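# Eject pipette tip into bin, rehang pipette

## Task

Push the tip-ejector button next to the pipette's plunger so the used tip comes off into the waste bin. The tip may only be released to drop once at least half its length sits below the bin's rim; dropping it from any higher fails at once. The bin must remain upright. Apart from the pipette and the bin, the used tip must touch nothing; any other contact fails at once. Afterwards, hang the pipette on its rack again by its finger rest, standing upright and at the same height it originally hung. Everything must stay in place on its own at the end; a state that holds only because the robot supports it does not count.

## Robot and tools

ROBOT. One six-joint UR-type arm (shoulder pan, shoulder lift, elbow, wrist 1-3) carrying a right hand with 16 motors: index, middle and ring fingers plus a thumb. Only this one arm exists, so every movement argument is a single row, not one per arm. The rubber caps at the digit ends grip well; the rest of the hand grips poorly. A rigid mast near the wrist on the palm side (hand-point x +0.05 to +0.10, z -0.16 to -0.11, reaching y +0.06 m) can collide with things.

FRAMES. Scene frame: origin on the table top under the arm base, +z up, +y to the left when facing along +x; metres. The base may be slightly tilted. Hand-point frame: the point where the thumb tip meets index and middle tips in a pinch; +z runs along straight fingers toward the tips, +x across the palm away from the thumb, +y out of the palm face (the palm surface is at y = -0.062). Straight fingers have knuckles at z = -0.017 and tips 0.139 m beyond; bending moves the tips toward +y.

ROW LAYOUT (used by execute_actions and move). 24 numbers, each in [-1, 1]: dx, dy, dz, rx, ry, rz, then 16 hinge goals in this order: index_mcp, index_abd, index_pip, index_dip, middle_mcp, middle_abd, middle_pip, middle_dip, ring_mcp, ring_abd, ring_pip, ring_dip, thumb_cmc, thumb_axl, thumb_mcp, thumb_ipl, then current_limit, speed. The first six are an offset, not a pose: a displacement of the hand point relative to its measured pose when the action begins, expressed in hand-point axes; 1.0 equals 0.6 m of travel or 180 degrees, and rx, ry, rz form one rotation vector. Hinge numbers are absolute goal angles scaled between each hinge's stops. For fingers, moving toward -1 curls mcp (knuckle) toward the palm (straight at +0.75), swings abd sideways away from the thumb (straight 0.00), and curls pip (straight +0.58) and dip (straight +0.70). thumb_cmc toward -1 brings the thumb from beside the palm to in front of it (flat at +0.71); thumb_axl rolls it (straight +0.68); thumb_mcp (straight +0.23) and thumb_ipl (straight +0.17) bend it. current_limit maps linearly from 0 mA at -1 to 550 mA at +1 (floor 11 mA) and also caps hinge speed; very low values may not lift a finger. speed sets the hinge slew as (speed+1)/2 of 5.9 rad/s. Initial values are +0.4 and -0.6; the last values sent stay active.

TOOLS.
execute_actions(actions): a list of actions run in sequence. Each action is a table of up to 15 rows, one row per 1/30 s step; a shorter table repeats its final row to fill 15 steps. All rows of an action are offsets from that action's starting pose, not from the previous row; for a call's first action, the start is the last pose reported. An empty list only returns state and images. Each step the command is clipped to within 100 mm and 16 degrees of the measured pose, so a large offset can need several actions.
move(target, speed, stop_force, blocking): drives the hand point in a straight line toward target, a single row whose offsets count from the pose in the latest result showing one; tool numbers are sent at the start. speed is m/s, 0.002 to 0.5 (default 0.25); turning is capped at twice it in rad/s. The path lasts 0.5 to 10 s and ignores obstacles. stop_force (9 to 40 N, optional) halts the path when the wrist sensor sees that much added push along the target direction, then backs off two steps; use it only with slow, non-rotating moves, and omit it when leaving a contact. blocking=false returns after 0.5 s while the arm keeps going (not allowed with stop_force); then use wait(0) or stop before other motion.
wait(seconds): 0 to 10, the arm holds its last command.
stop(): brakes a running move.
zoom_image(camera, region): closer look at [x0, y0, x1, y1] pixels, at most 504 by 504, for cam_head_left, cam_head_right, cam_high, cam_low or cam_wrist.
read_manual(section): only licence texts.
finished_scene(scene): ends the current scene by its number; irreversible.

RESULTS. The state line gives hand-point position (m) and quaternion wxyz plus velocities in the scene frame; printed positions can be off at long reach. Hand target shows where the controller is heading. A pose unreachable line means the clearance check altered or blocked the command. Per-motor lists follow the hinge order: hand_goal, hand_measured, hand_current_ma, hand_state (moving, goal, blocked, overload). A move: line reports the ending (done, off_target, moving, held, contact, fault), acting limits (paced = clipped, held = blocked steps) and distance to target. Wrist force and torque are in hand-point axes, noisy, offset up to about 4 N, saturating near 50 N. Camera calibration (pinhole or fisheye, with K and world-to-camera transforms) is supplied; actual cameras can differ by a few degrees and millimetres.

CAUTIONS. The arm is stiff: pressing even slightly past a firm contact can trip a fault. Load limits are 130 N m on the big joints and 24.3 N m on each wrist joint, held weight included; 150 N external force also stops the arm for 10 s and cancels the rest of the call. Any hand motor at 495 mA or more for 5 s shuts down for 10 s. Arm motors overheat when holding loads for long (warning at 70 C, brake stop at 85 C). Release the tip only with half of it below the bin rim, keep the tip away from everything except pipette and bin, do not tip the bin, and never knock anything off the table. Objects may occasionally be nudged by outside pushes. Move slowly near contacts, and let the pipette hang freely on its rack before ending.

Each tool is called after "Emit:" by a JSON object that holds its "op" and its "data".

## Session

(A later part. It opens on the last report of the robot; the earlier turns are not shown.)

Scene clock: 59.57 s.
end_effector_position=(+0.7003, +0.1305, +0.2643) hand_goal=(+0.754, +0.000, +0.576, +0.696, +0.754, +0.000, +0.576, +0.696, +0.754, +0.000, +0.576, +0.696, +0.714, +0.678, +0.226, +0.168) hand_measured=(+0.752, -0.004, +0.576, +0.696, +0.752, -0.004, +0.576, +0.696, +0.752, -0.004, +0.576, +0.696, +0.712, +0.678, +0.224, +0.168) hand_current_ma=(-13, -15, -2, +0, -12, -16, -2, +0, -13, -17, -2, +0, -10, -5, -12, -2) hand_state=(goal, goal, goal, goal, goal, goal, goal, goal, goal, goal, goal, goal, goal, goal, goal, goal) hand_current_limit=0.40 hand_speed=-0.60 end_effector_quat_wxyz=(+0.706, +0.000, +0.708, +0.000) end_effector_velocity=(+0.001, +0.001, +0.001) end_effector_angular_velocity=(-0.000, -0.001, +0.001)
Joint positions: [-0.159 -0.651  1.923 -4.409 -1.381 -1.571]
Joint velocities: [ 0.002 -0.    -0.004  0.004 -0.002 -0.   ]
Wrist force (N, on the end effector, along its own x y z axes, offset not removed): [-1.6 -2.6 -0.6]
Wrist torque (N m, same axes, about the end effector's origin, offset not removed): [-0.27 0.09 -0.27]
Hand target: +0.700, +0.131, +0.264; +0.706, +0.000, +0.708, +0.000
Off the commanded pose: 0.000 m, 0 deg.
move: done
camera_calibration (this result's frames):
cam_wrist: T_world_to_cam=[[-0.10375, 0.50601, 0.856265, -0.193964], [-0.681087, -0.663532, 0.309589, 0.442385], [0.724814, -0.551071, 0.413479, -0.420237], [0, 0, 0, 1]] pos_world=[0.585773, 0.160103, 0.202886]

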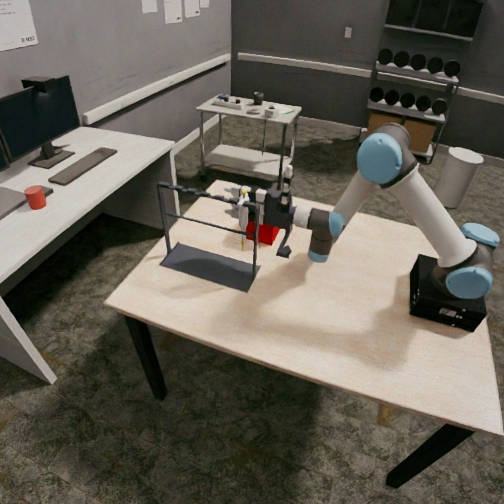

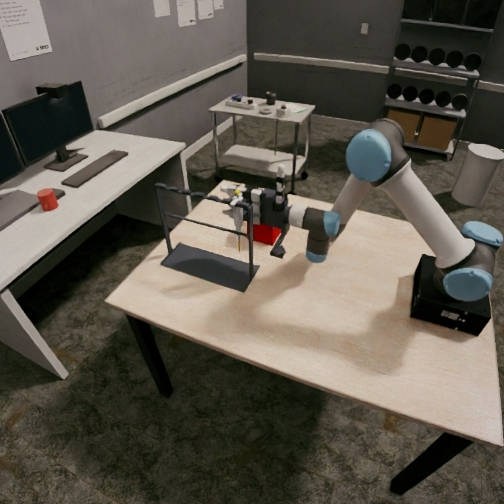

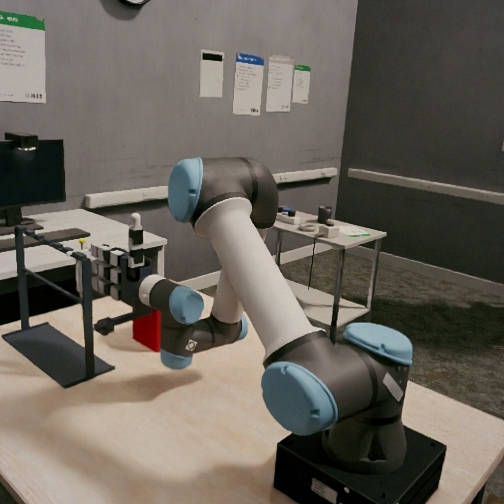

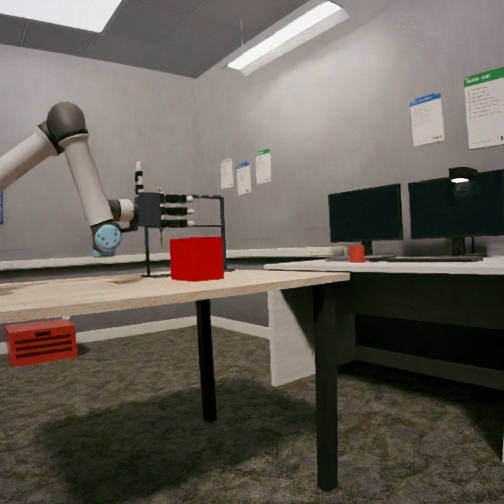

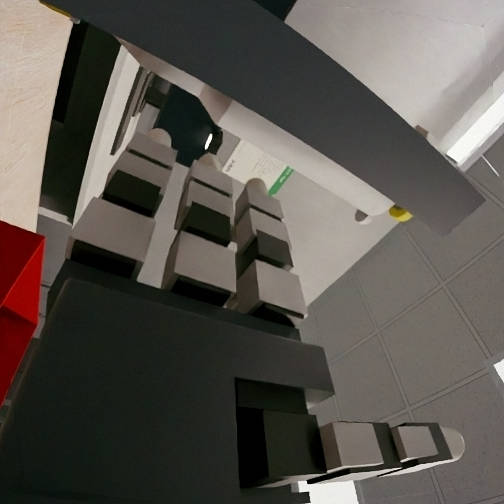

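Emit:
{"op": "move", "data": {"target": [0,0.1,0,0,0,0,0.754,0,0.576,0.696,0.754,0,0.576,0.696,0.754,0,0.576,0.696,0.714,0.678,0.226,0.168,0.4,-0.6], "speed": 0.05}}

Emit:
{"op": "zoom_image", "data": {"camera": "cam_high", "region": [40, 200, 200, 330]}}

Emit:
{"op": "zoom_image", "data": {"camera": "cam_head_left", "region": [190, 160, 320, 270]}}

Scene clock: 63.17 s.
end_effector_position=(+0.7003, +0.1904, +0.2642) hand_goal=(+0.754, +0.000, +0.576, +0.696, +0.754, +0.000, +0.576, +0.696, +0.754, +0.000, +0.576, +0.696, +0.714, +0.678, +0.226, +0.168) hand_measured=(+0.756, -0.004, +0.576, +0.696, +0.752, -0.004, +0.576, +0.696, +0.752, -0.004, +0.576, +0.696, +0.712, +0.678, +0.224, +0.168) hand_current_ma=(+6, -15, -2, +0, -9, -16, -2, +0, -13, -17, -2, +0, -10, -5, -12, -2) hand_state=(goal, goal, goal, goal, goal, goal, goal, goal, goal, goal, goal, goal, goal, goal, goal, goal) hand_current_limit=0.40 hand_speed=-0.60 end_effector_quat_wxyz=(+0.706, -0.000, +0.708, +0.000) end_effector_velocity=(+0.000, +0.001, +0.000) end_effector_angular_velocity=(-0.000, -0.001, -0.000)
Joint positions: [-0.03  -0.643  1.895 -4.388 -1.51  -1.57 ]
Joint velocities: [ 0.003 -0.    -0.001  0.001 -0.003 -0.   ]
Wrist force (N, on the end effector, along its own x y z axes, offset not removed): [1.8 -5.6 -0.4]
Wrist torque (N m, same axes, about the end effector's origin, offset not removed): [-0.60 -0.32 -0.07]
Hand target: +0.700, +0.191, +0.264; +0.706, -0.000, +0.708, +0.000
Off the commanded pose: 0.000 m, 0 deg.
move: done
camera_calibration (this result's frames):
cam_wrist: T_world_to_cam=[[-0.103746, 0.506095, 0.856215, -0.224247], [-0.681076, -0.663508, 0.309664, 0.482134], [0.724825, -0.551022, 0.413526, -0.387171], [0, 0, 0, 1]] pos_world=[0.585736, 0.22005, 0.202809]

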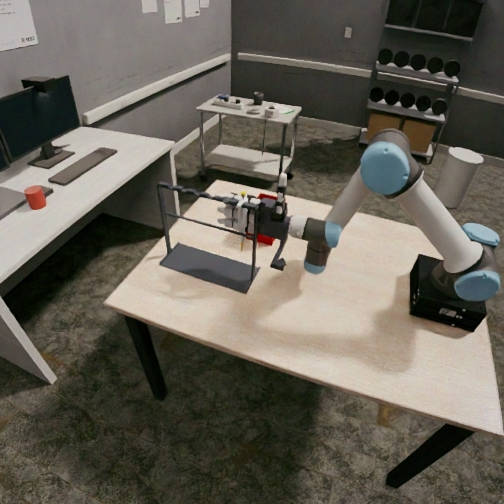

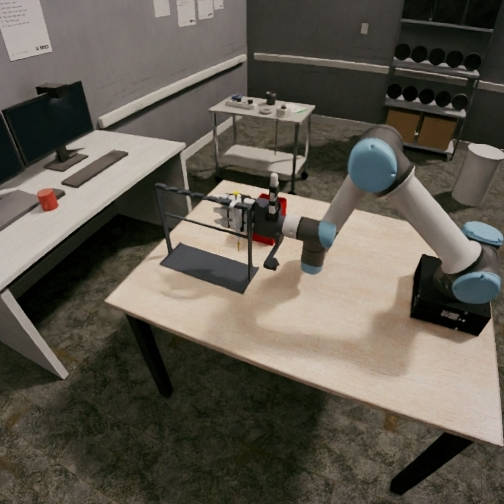

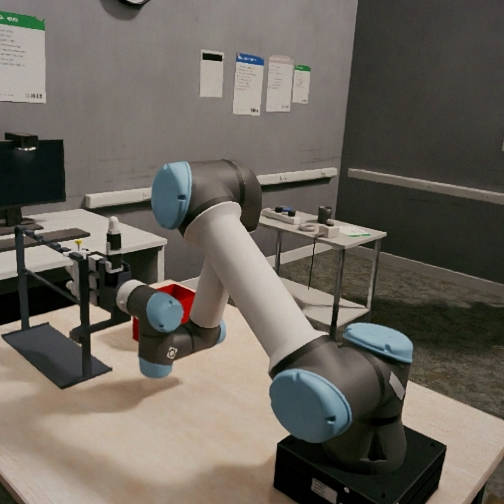

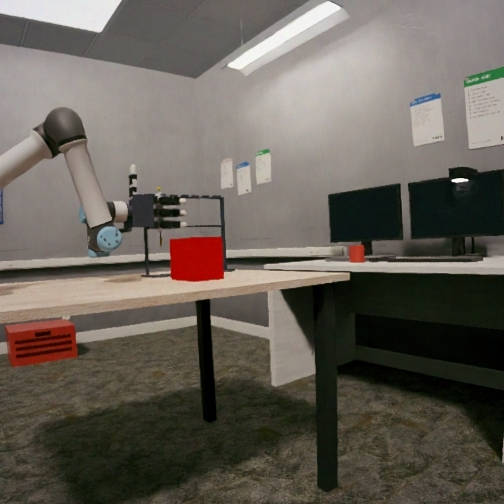

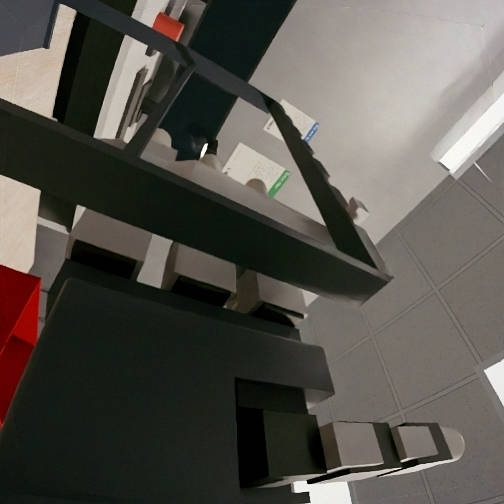

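Region (40, 200, 200, 330) of cam_high's 504x504 image, scaled by 3.150, with more detail than that image has; it fills the top 410 rows of this view, and the rest is white.

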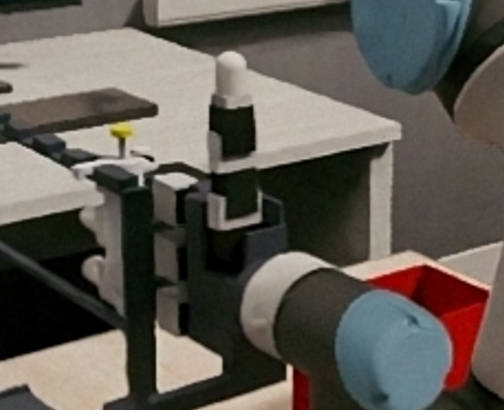

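Region (190, 160, 320, 270) of cam_head_left's 504x504 image, scaled by 3.877, with more detail than that image has; it fills the top 426 rows of this view, and the rest is white.

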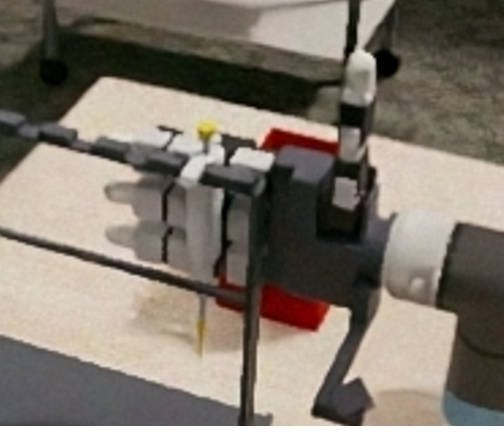

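Emit:
{"op": "move", "data": {"target": [0.02,-0.012,0.033,0,0,0,0.754,0,0.576,0.696,0.754,0,0.576,0.696,0.754,0,0.576,0.696,0.714,0.678,0.226,0.168,0.4,-0.6], "speed": 0.03}}

Emit:
{"op": "move", "data": {"target": [0,0,0,0,0,0,0.6,0,-0.3,-0.2,0.6,0,-0.3,-0.2,0.754,0,0.576,0.696,0.714,0.678,0.226,0.168,0.4,-0.6]}}

Emit:
{"op": "zoom_image", "data": {"camera": "cam_high", "region": [40, 200, 200, 330]}}

Emit:
{"op": "zoom_image", "data": {"camera": "cam_head_left", "region": [190, 160, 320, 270]}}

Scene clock: 67.33 s.
end_effector_position=(+0.7199, +0.1833, +0.2522) hand_goal=(+0.754, +0.000, +0.576, +0.696, +0.754, +0.000, +0.576, +0.696, +0.754, +0.000, +0.576, +0.696, +0.714, +0.678, +0.226, +0.168) hand_measured=(+0.756, -0.004, +0.576, +0.696, +0.752, -0.004, +0.576, +0.696, +0.752, -0.004, +0.576, +0.696, +0.712, +0.678, +0.224, +0.168) hand_current_ma=(+6, -15, -2, +0, -9, -16, -2, +0, -13, -17, -2, +0, -10, -5, -12, -2) hand_state=(goal, goal, goal, goal, goal, goal, goal, goal, goal, goal, goal, goal, goal, goal, goal, goal) hand_current_limit=0.40 hand_speed=-0.60 end_effector_quat_wxyz=(+0.706, +0.000, +0.708, +0.000) end_effector_velocity=(+0.002, -0.001, -0.001) end_effector_angular_velocity=(+0.001, +0.001, -0.001)
Joint positions: [-0.042 -0.601  1.831 -4.367 -1.498 -1.57 ]
Joint velocities: [-0.002  0.004 -0.005  0.002  0.001  0.001]
Wrist force (N, on the end effector, along its own x y z axes, offset not removed): [-2.1 -1.1 -0.9]
Wrist torque (N m, same axes, about the end effector's origin, offset not removed): [-0.13 0.12 -0.35]
Hand target: +0.720, +0.183, +0.252; +0.706, -0.000, +0.708, +0.000
Off the commanded pose: 0.000 m, 0 deg.
move: done
camera_calibration (this result's frames):
cam_wrist: T_world_to_cam=[[-0.103739, 0.50604, 0.856248, -0.208329], [-0.681077, -0.663525, 0.309626, 0.494467], [0.724825, -0.551051, 0.413486, -0.400374], [0, 0, 0, 1]] pos_world=[0.60536, 0.212887, 0.190831]

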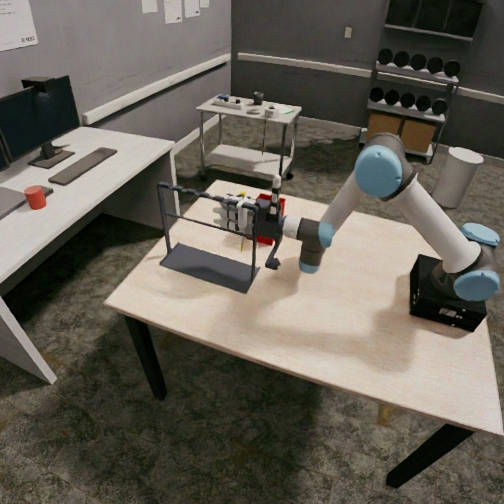

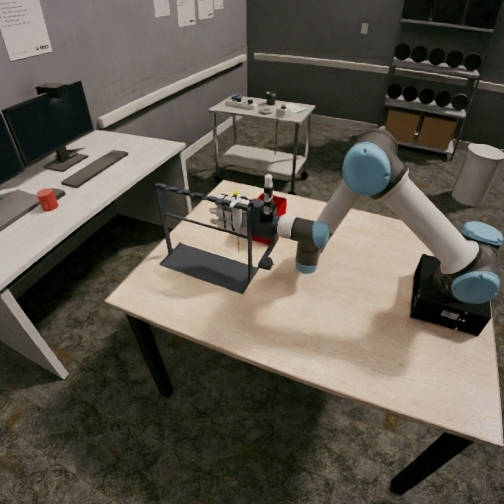

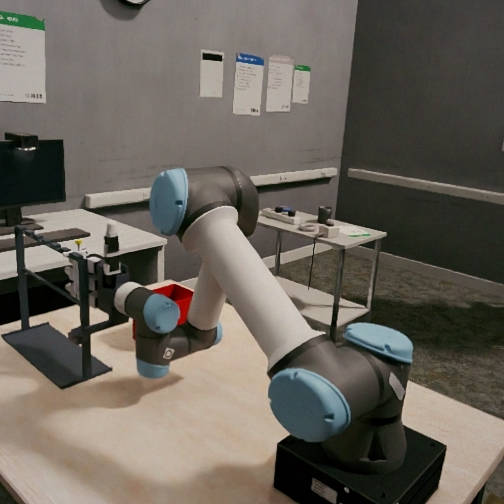

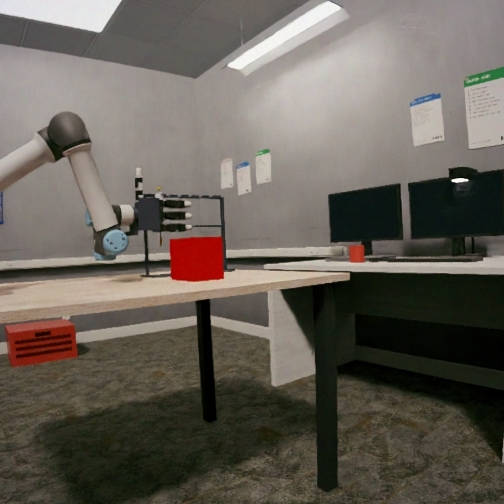

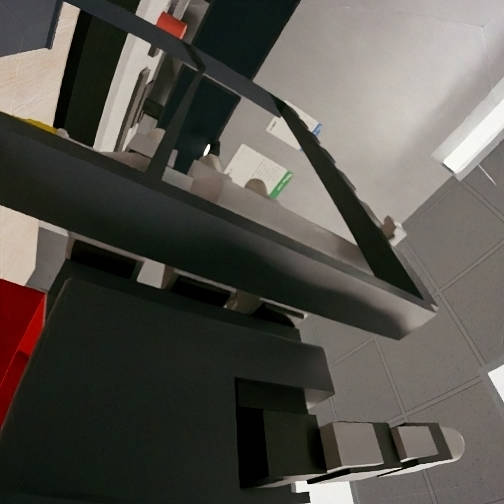

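Scene clock: 68.53 s.
end_effector_position=(+0.7199, +0.1833, +0.2522) hand_goal=(+0.600, +0.000, -0.300, -0.200, +0.600, +0.000, -0.300, -0.200, +0.754, +0.000, +0.576, +0.696, +0.714, +0.678, +0.226, +0.168) hand_measured=(+0.602, -0.004, -0.298, -0.198, +0.602, -0.004, -0.298, -0.196, +0.752, -0.004, +0.576, +0.696, +0.712, +0.678, +0.224, +0.168) hand_current_ma=(+13, -15, +14, +14, +12, -16, +14, +16, -13, -17, -2, +0, -10, -5, -12, -2) hand_state=(goal, goal, goal, goal, goal, goal, goal, goal, goal, goal, goal, goal, goal, goal, goal, goal) hand_current_limit=0.40 hand_speed=-0.60 end_effector_quat_wxyz=(+0.706, +0.000, +0.708, +0.000) end_effector_velocity=(+0.000, -0.000, -0.001) end_effector_angular_velocity=(+0.001, +0.001, -0.000)
Joint positions: [-0.042 -0.601  1.831 -4.367 -1.498 -1.57 ]
Joint velocities: [-0.     0.002 -0.    -0.    -0.     0.001]
Wrist force (N, on the end effector, along its own x y z axes, offset not removed): [0.5 0.7 -1.5]
Wrist torque (N m, same axes, about the end effector's origin, offset not removed): [0.01 0.04 0.02]
Hand target: +0.720, +0.183, +0.252; +0.706, +0.000, +0.708, +0.000
Off the commanded pose: 0.000 m, 0 deg.
move: done
camera_calibration (this result's frames):
cam_wrist: T_world_to_cam=[[-0.103697, 0.506038, 0.856255, -0.208343], [-0.681067, -0.663523, 0.309654, 0.494451], [0.724841, -0.551057, 0.413451, -0.400386], [0, 0, 0, 1]] pos_world=[0.605366, 0.212874, 0.190826]

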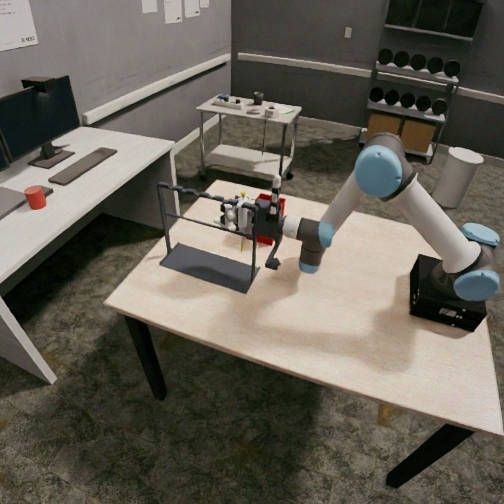

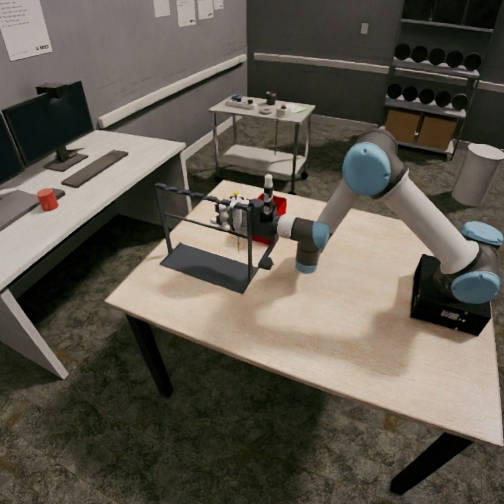

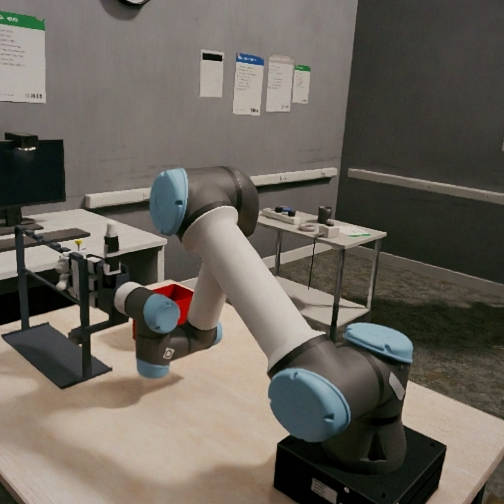

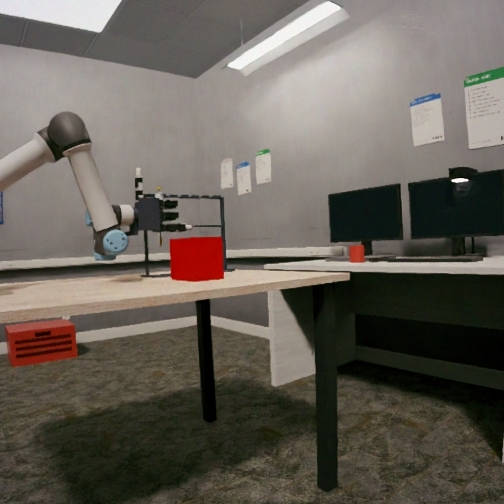

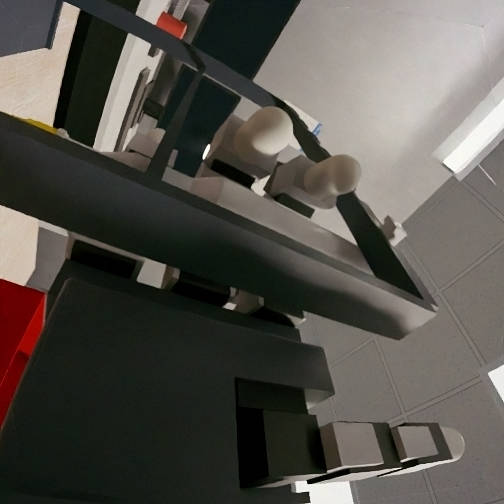

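Region (40, 200, 200, 330) of cam_high's 504x504 image, scaled by 3.150, with more detail than that image has; it fills the top 410 rows of this view, and the rest is white.

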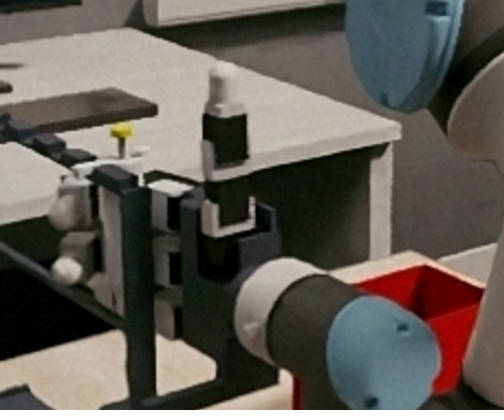

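Region (190, 160, 320, 270) of cam_head_left's 504x504 image, scaled by 3.877, with more detail than that image has; it fills the top 426 rows of this view, and the rest is white.

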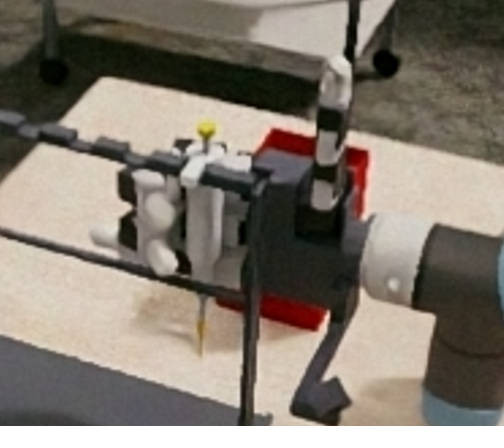

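Close fully.

Emit:
{"op": "move", "data": {"target": [0,0,0,0,0,0,0.6,0,-0.9,-0.8,0.6,0,-0.9,-0.8,0.754,0,0.576,0.696,0.714,0.678,0.226,0.168,0.4,-0.6]}}

Emit:
{"op": "zoom_image", "data": {"camera": "cam_head_left", "region": [190, 160, 320, 270]}}

Scene clock: 70.13 s.
end_effector_position=(+0.7199, +0.1833, +0.2522) hand_goal=(+0.600, +0.000, -0.900, -0.800, +0.600, +0.000, -0.900, -0.800, +0.754, +0.000, +0.576, +0.696, +0.714, +0.678, +0.226, +0.168) hand_measured=(+0.602, -0.004, -0.558, -0.456, +0.602, -0.004, -0.564, -0.458, +0.752, -0.004, +0.576, +0.696, +0.712, +0.678, +0.224, +0.168) hand_current_ma=(+15, -15, +385, +385, +8, -16, +385, +385, -12, -17, -2, +0, -10, -5, -12, -2) hand_state=(goal, goal, blocked, blocked, goal, goal, blocked, blocked, goal, goal, goal, goal, goal, goal, goal, goal) hand_current_limit=0.40 hand_speed=-0.60 end_effector_quat_wxyz=(+0.706, -0.000, +0.708, +0.000) end_effector_velocity=(-0.000, +0.000, +0.000) end_effector_angular_velocity=(+0.001, +0.000, +0.000)
Joint positions: [-0.042 -0.601  1.831 -4.367 -1.498 -1.57 ]
Joint velocities: [ 0.    -0.     0.     0.     0.     0.001]
Wrist force (N, on the end effector, along its own x y z axes, offset not removed): [-1.4 0.9 -1.3]
Wrist torque (N m, same axes, about the end effector's origin, offset not removed): [0.20 -0.03 -0.05]
Hand target: +0.720, +0.183, +0.252; +0.706, +0.000, +0.708, +0.000
Off the commanded pose: 0.000 m, 0 deg.
move: done
camera_calibration (this result's frames):
cam_wrist: T_world_to_cam=[[-0.103773, 0.506041, 0.856244, -0.208319], [-0.681077, -0.663534, 0.309605, 0.494469], [0.72482, -0.55104, 0.41351, -0.40038], [0, 0, 0, 1]] pos_world=[0.605358, 0.21289, 0.190843]

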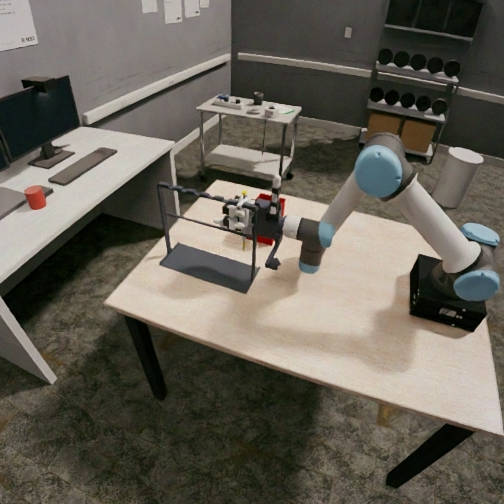

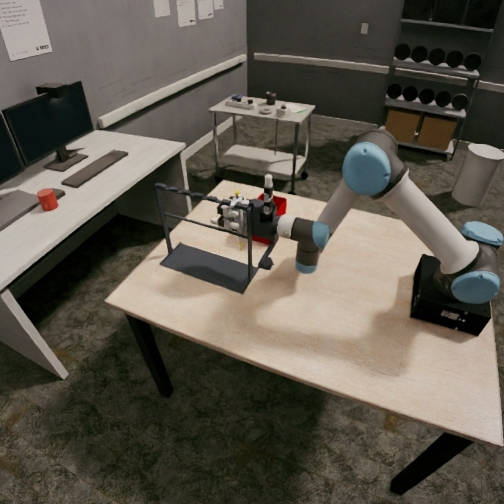

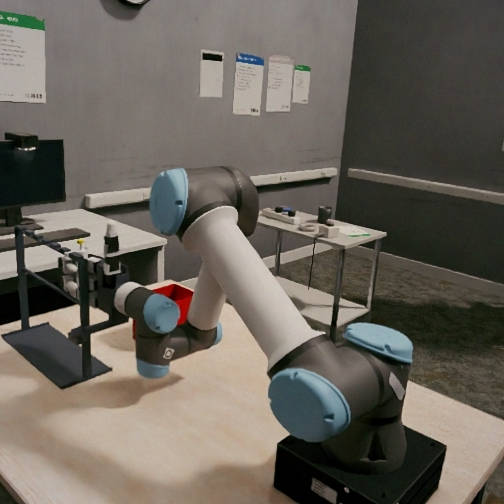

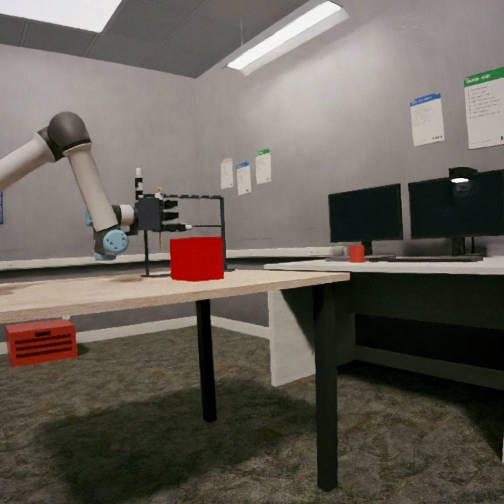

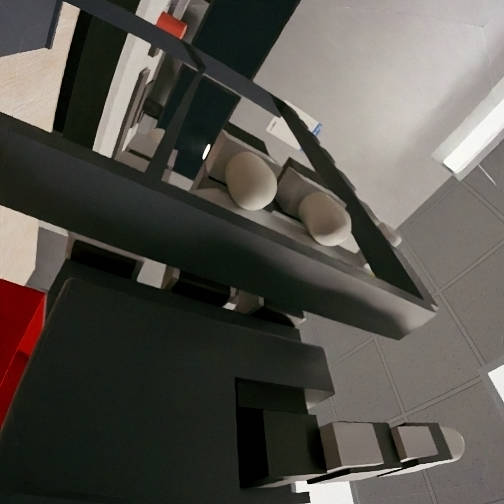

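Region (190, 160, 320, 270) of cam_head_left's 504x504 image, scaled by 3.877, with more detail than that image has; it fills the top 426 rows of this view, and the rest is white.

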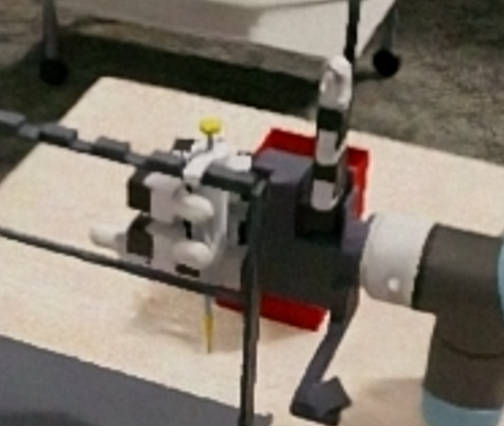

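Emit:
{"op": "move", "data": {"target": [-0.02,0,0,0,0,0,0.6,0,-0.9,-0.8,0.6,0,-0.9,-0.8,0.754,0,0.576,0.696,0.714,0.678,0.226,0.168,0.4,-0.6], "speed": 0.02}}

Emit:
{"op": "zoom_image", "data": {"camera": "cam_head_left", "region": [190, 160, 320, 270]}}

Emit:
{"op": "zoom_image", "data": {"camera": "cam_high", "region": [40, 200, 200, 330]}}

Scene clock: 72.17 s.
end_effector_position=(+0.7200, +0.1833, +0.2641) hand_goal=(+0.600, +0.000, -0.900, -0.800, +0.600, +0.000, -0.900, -0.800, +0.754, +0.000, +0.576, +0.696, +0.714, +0.678, +0.226, +0.168) hand_measured=(+0.602, -0.004, -0.558, -0.456, +0.602, -0.004, -0.564, -0.458, +0.752, -0.004, +0.576, +0.696, +0.712, +0.678, +0.224, +0.168) hand_current_ma=(+8, -15, +385, +385, +8, -16, +385, +385, -12, -17, -2, +0, -10, -5, -12, -2) hand_state=(goal, goal, blocked, blocked, goal, goal, blocked, blocked, goal, goal, goal, goal, goal, goal, goal, goal) hand_current_limit=0.40 hand_speed=-0.60 end_effector_quat_wxyz=(+0.706, +0.000, +0.708, +0.000) end_effector_velocity=(+0.000, -0.001, +0.002) end_effector_angular_velocity=(+0.001, -0.000, -0.001)
Joint positions: [-0.042 -0.628  1.84  -4.349 -1.498 -1.57 ]
Joint velocities: [-0.001 -0.003  0.001  0.002 -0.     0.001]
Wrist force (N, on the end effector, along its own x y z axes, offset not removed): [5.6 0.9 0.3]
Wrist torque (N m, same axes, about the end effector's origin, offset not removed): [0.28 -0.83 0.31]
Hand target: +0.720, +0.183, +0.264; +0.706, -0.000, +0.708, +0.000
Off the commanded pose: 0.000 m, 0 deg.
move: done
camera_calibration (this result's frames):
cam_wrist: T_world_to_cam=[[-0.10377, 0.506044, 0.856242, -0.21847], [-0.681099, -0.663516, 0.309598, 0.490833], [0.724801, -0.551059, 0.413519, -0.405316], [0, 0, 0, 1]] pos_world=[0.605408, 0.212878, 0.202708]

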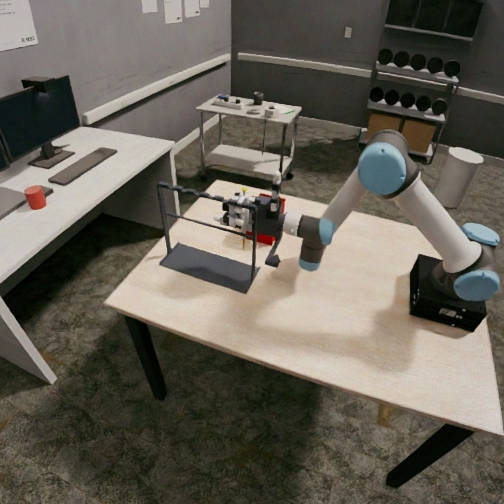

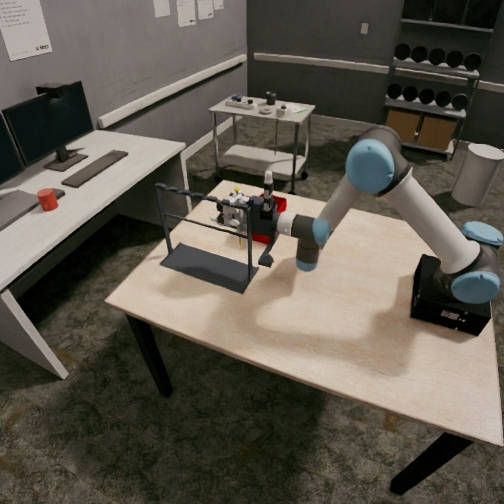

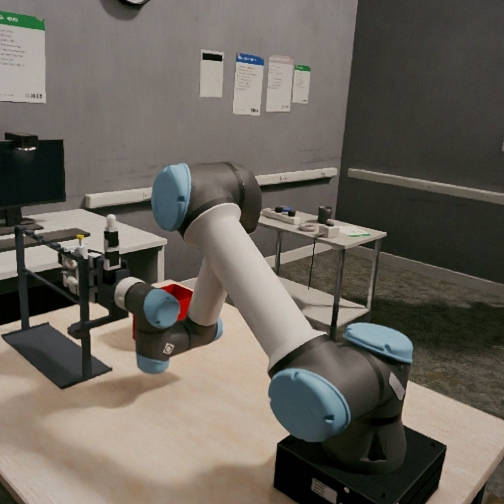

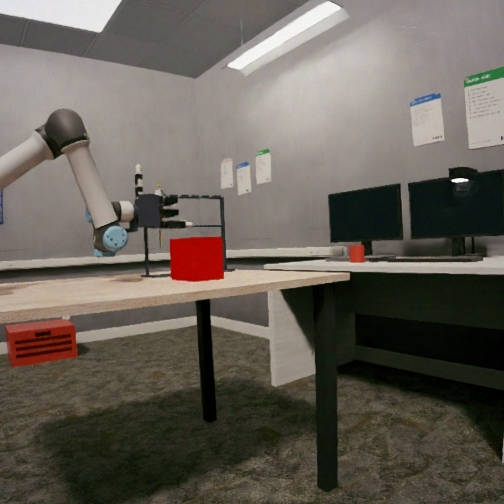

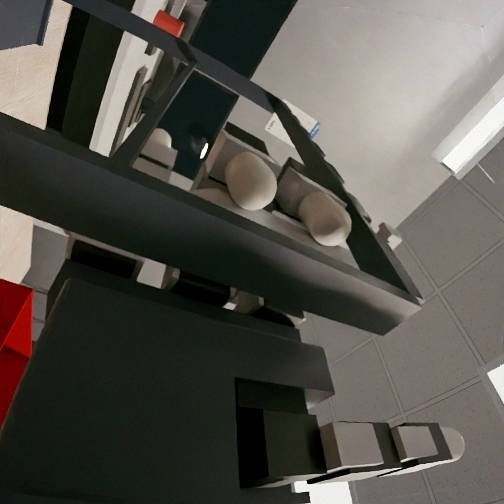

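Region (190, 160, 320, 270) of cam_head_left's 504x504 image, scaled by 3.877, with more detail than that image has; it fills the top 426 rows of this view, and the rest is white.

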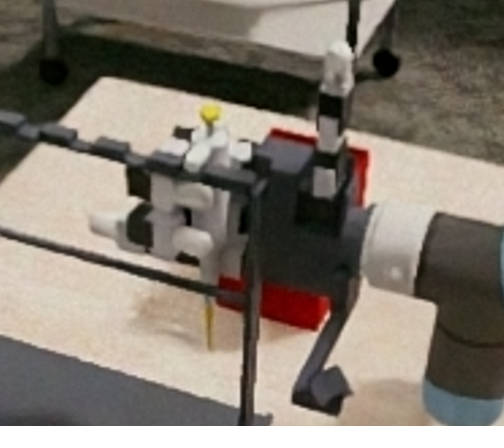

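Region (40, 200, 200, 330) of cam_high's 504x504 image, scaled by 3.150, with more detail than that image has; it fills the top 410 rows of this view, and the rest is white.

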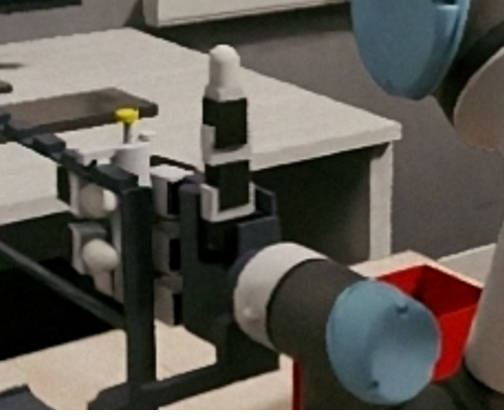

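Lifted. Pull out in −y.

Emit:
{"op": "move", "data": {"target": [0,-0.13,0,0,0,0,0.6,0,-0.9,-0.8,0.6,0,-0.9,-0.8,0.754,0,0.576,0.696,0.714,0.678,0.226,0.168,0.4,-0.6], "speed": 0.04}}

Emit:
{"op": "move", "data": {"target": [-0.15,0,0,0,0,0,0.6,0,-0.9,-0.8,0.6,0,-0.9,-0.8,0.754,0,0.576,0.696,0.714,0.678,0.226,0.168,0.4,-0.6], "speed": 0.08}}

Emit:
{"op": "zoom_image", "data": {"camera": "cam_high", "region": [20, 130, 220, 330]}}

Scene clock: 75.97 s.
end_effector_position=(+0.7200, +0.1053, +0.2642) hand_goal=(+0.600, +0.000, -0.900, -0.800, +0.600, +0.000, -0.900, -0.800, +0.754, +0.000, +0.576, +0.696, +0.714, +0.678, +0.226, +0.168) hand_measured=(+0.602, -0.004, -0.558, -0.456, +0.602, -0.004, -0.564, -0.458, +0.752, -0.004, +0.576, +0.696, +0.712, +0.678, +0.224, +0.168) hand_current_ma=(+7, -15, +385, +385, +8, -16, +385, +385, -12, -17, -2, +0, -10, -5, -12, -2) hand_state=(goal, goal, blocked, blocked, goal, goal, blocked, blocked, goal, goal, goal, goal, goal, goal, goal, goal) hand_current_limit=0.40 hand_speed=-0.60 end_effector_quat_wxyz=(+0.706, +0.000, +0.708, +0.000) end_effector_velocity=(-0.000, -0.002, +0.001) end_effector_angular_velocity=(+0.000, -0.001, +0.000)
Joint positions: [-0.204 -0.636  1.869 -4.369 -1.336 -1.571]
Joint velocities: [-0.003 -0.001  0.    -0.     0.004  0.   ]
Wrist force (N, on the end effector, along its own x y z axes, offset not removed): [0.8 2.3 -0.8]
Wrist torque (N m, same axes, about the end effector's origin, offset not removed): [0.38 -0.37 0.04]
Hand target: +0.720, +0.105, +0.264; +0.706, +0.000, +0.708, +0.000
Off the commanded pose: 0.000 m, 0 deg.
move: done
camera_calibration (this result's frames):
cam_wrist: T_world_to_cam=[[-0.10378, 0.505939, 0.856303, -0.1791], [-0.681113, -0.663546, 0.309502, 0.439146], [0.724786, -0.551119, 0.413465, -0.448304], [0, 0, 0, 1]] pos_world=[0.605445, 0.134938, 0.202805]

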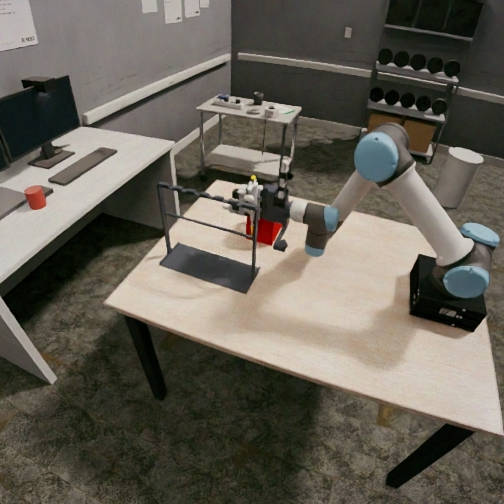

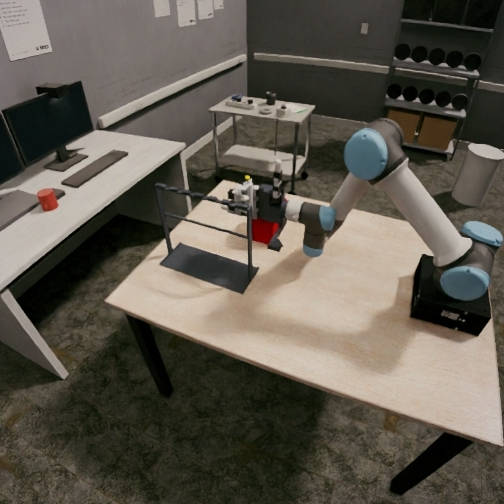

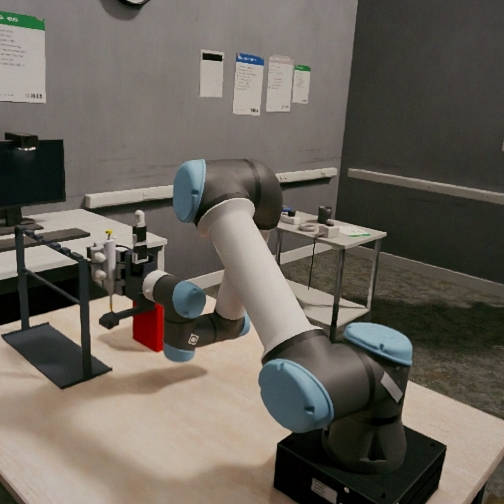

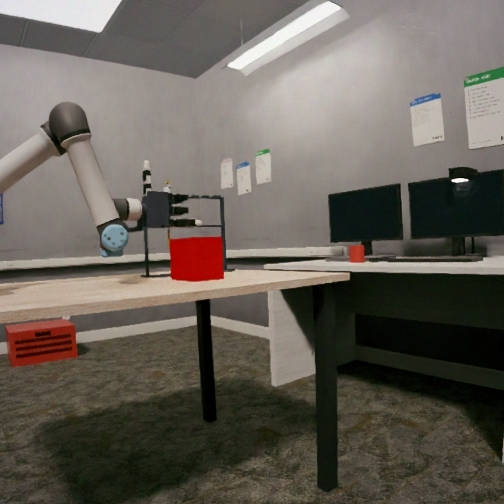

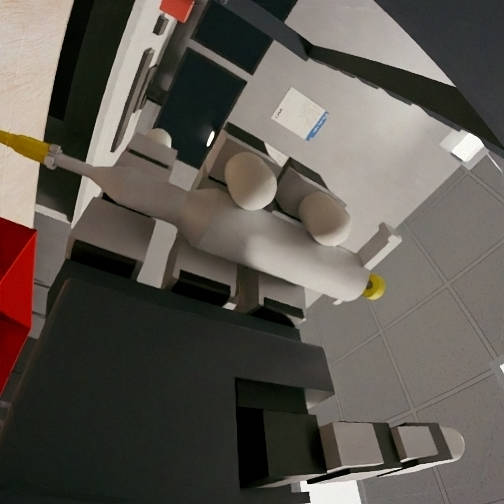

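Scene clock: 77.50 s.
end_effector_position=(+0.7203, +0.1054, +0.3542) hand_goal=(+0.600, +0.000, -0.900, -0.800, +0.600, +0.000, -0.900, -0.800, +0.754, +0.000, +0.576, +0.696, +0.714, +0.678, +0.226, +0.168) hand_measured=(+0.602, -0.004, -0.558, -0.456, +0.602, -0.004, -0.564, -0.458, +0.752, -0.004, +0.576, +0.696, +0.712, +0.678, +0.224, +0.168) hand_current_ma=(+7, -15, +385, +385, +8, -16, +385, +385, -12, -17, -2, +0, -10, -5, -12, -2) hand_state=(goal, goal, blocked, blocked, goal, goal, blocked, blocked, goal, goal, goal, goal, goal, goal, goal, goal) hand_current_limit=0.40 hand_speed=-0.60 end_effector_quat_wxyz=(+0.706, +0.000, +0.708, +0.000) end_effector_velocity=(+0.000, -0.001, +0.002) end_effector_angular_velocity=(+0.001, -0.000, -0.001)
Joint positions: [-0.203 -0.84   1.909 -4.206 -1.337 -1.57 ]
Joint velocities: [-0.001 -0.003  0.     0.003  0.     0.001]
Wrist force (N, on the end effector, along its own x y z axes, offset not removed): [1.6 -1.0 2.4]
Wrist torque (N m, same axes, about the end effector's origin, offset not removed): [-0.34 -0.13 -0.22]
Hand target: +0.720, +0.105, +0.354; +0.706, +0.000, +0.708, +0.000
Off the commanded pose: 0.000 m, 0 deg.
move: done
camera_calibration (this result's frames):
cam_wrist: T_world_to_cam=[[-0.103787, 0.505758, 0.856409, -0.256172], [-0.681117, -0.66361, 0.309356, 0.411623], [0.724782, -0.551208, 0.413354, -0.485637], [0, 0, 0, 1]] pos_world=[0.605757, 0.135031, 0.29279]

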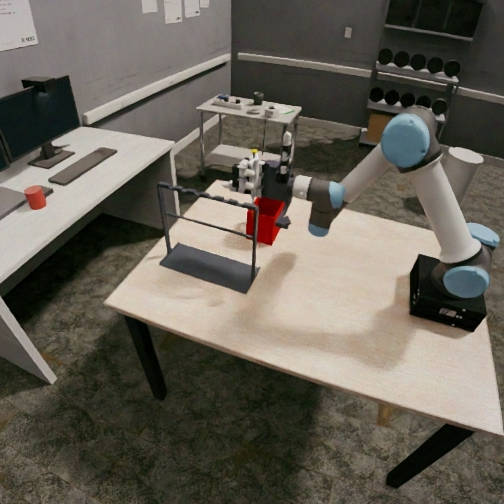

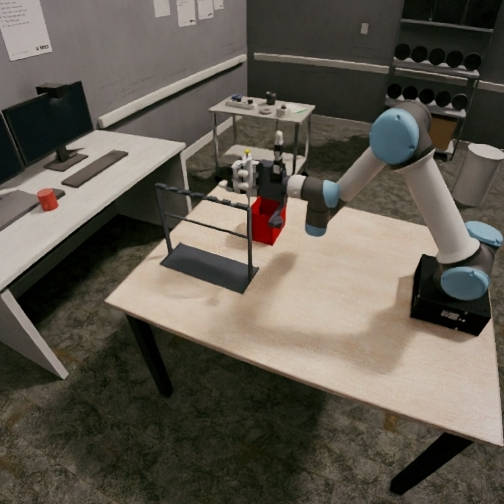

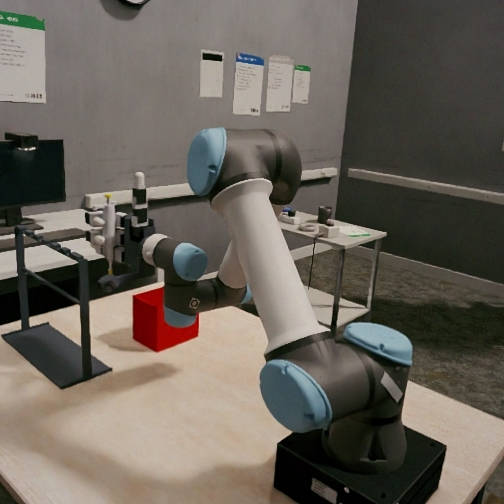

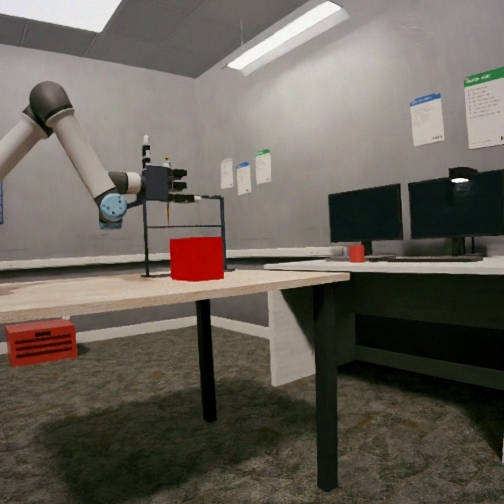

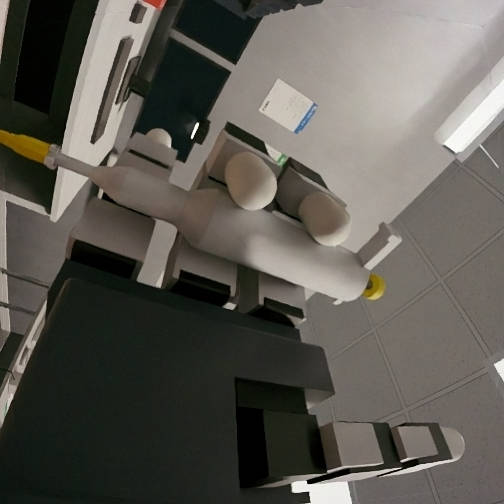

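Region (20, 130, 220, 330) of cam_high's 504x504 image, scaled by 2.520, with more detail than that image has.

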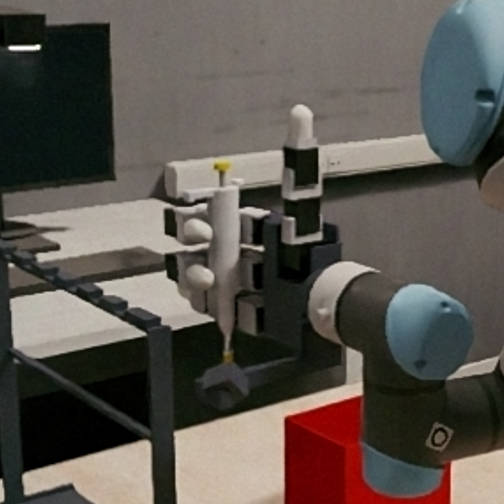

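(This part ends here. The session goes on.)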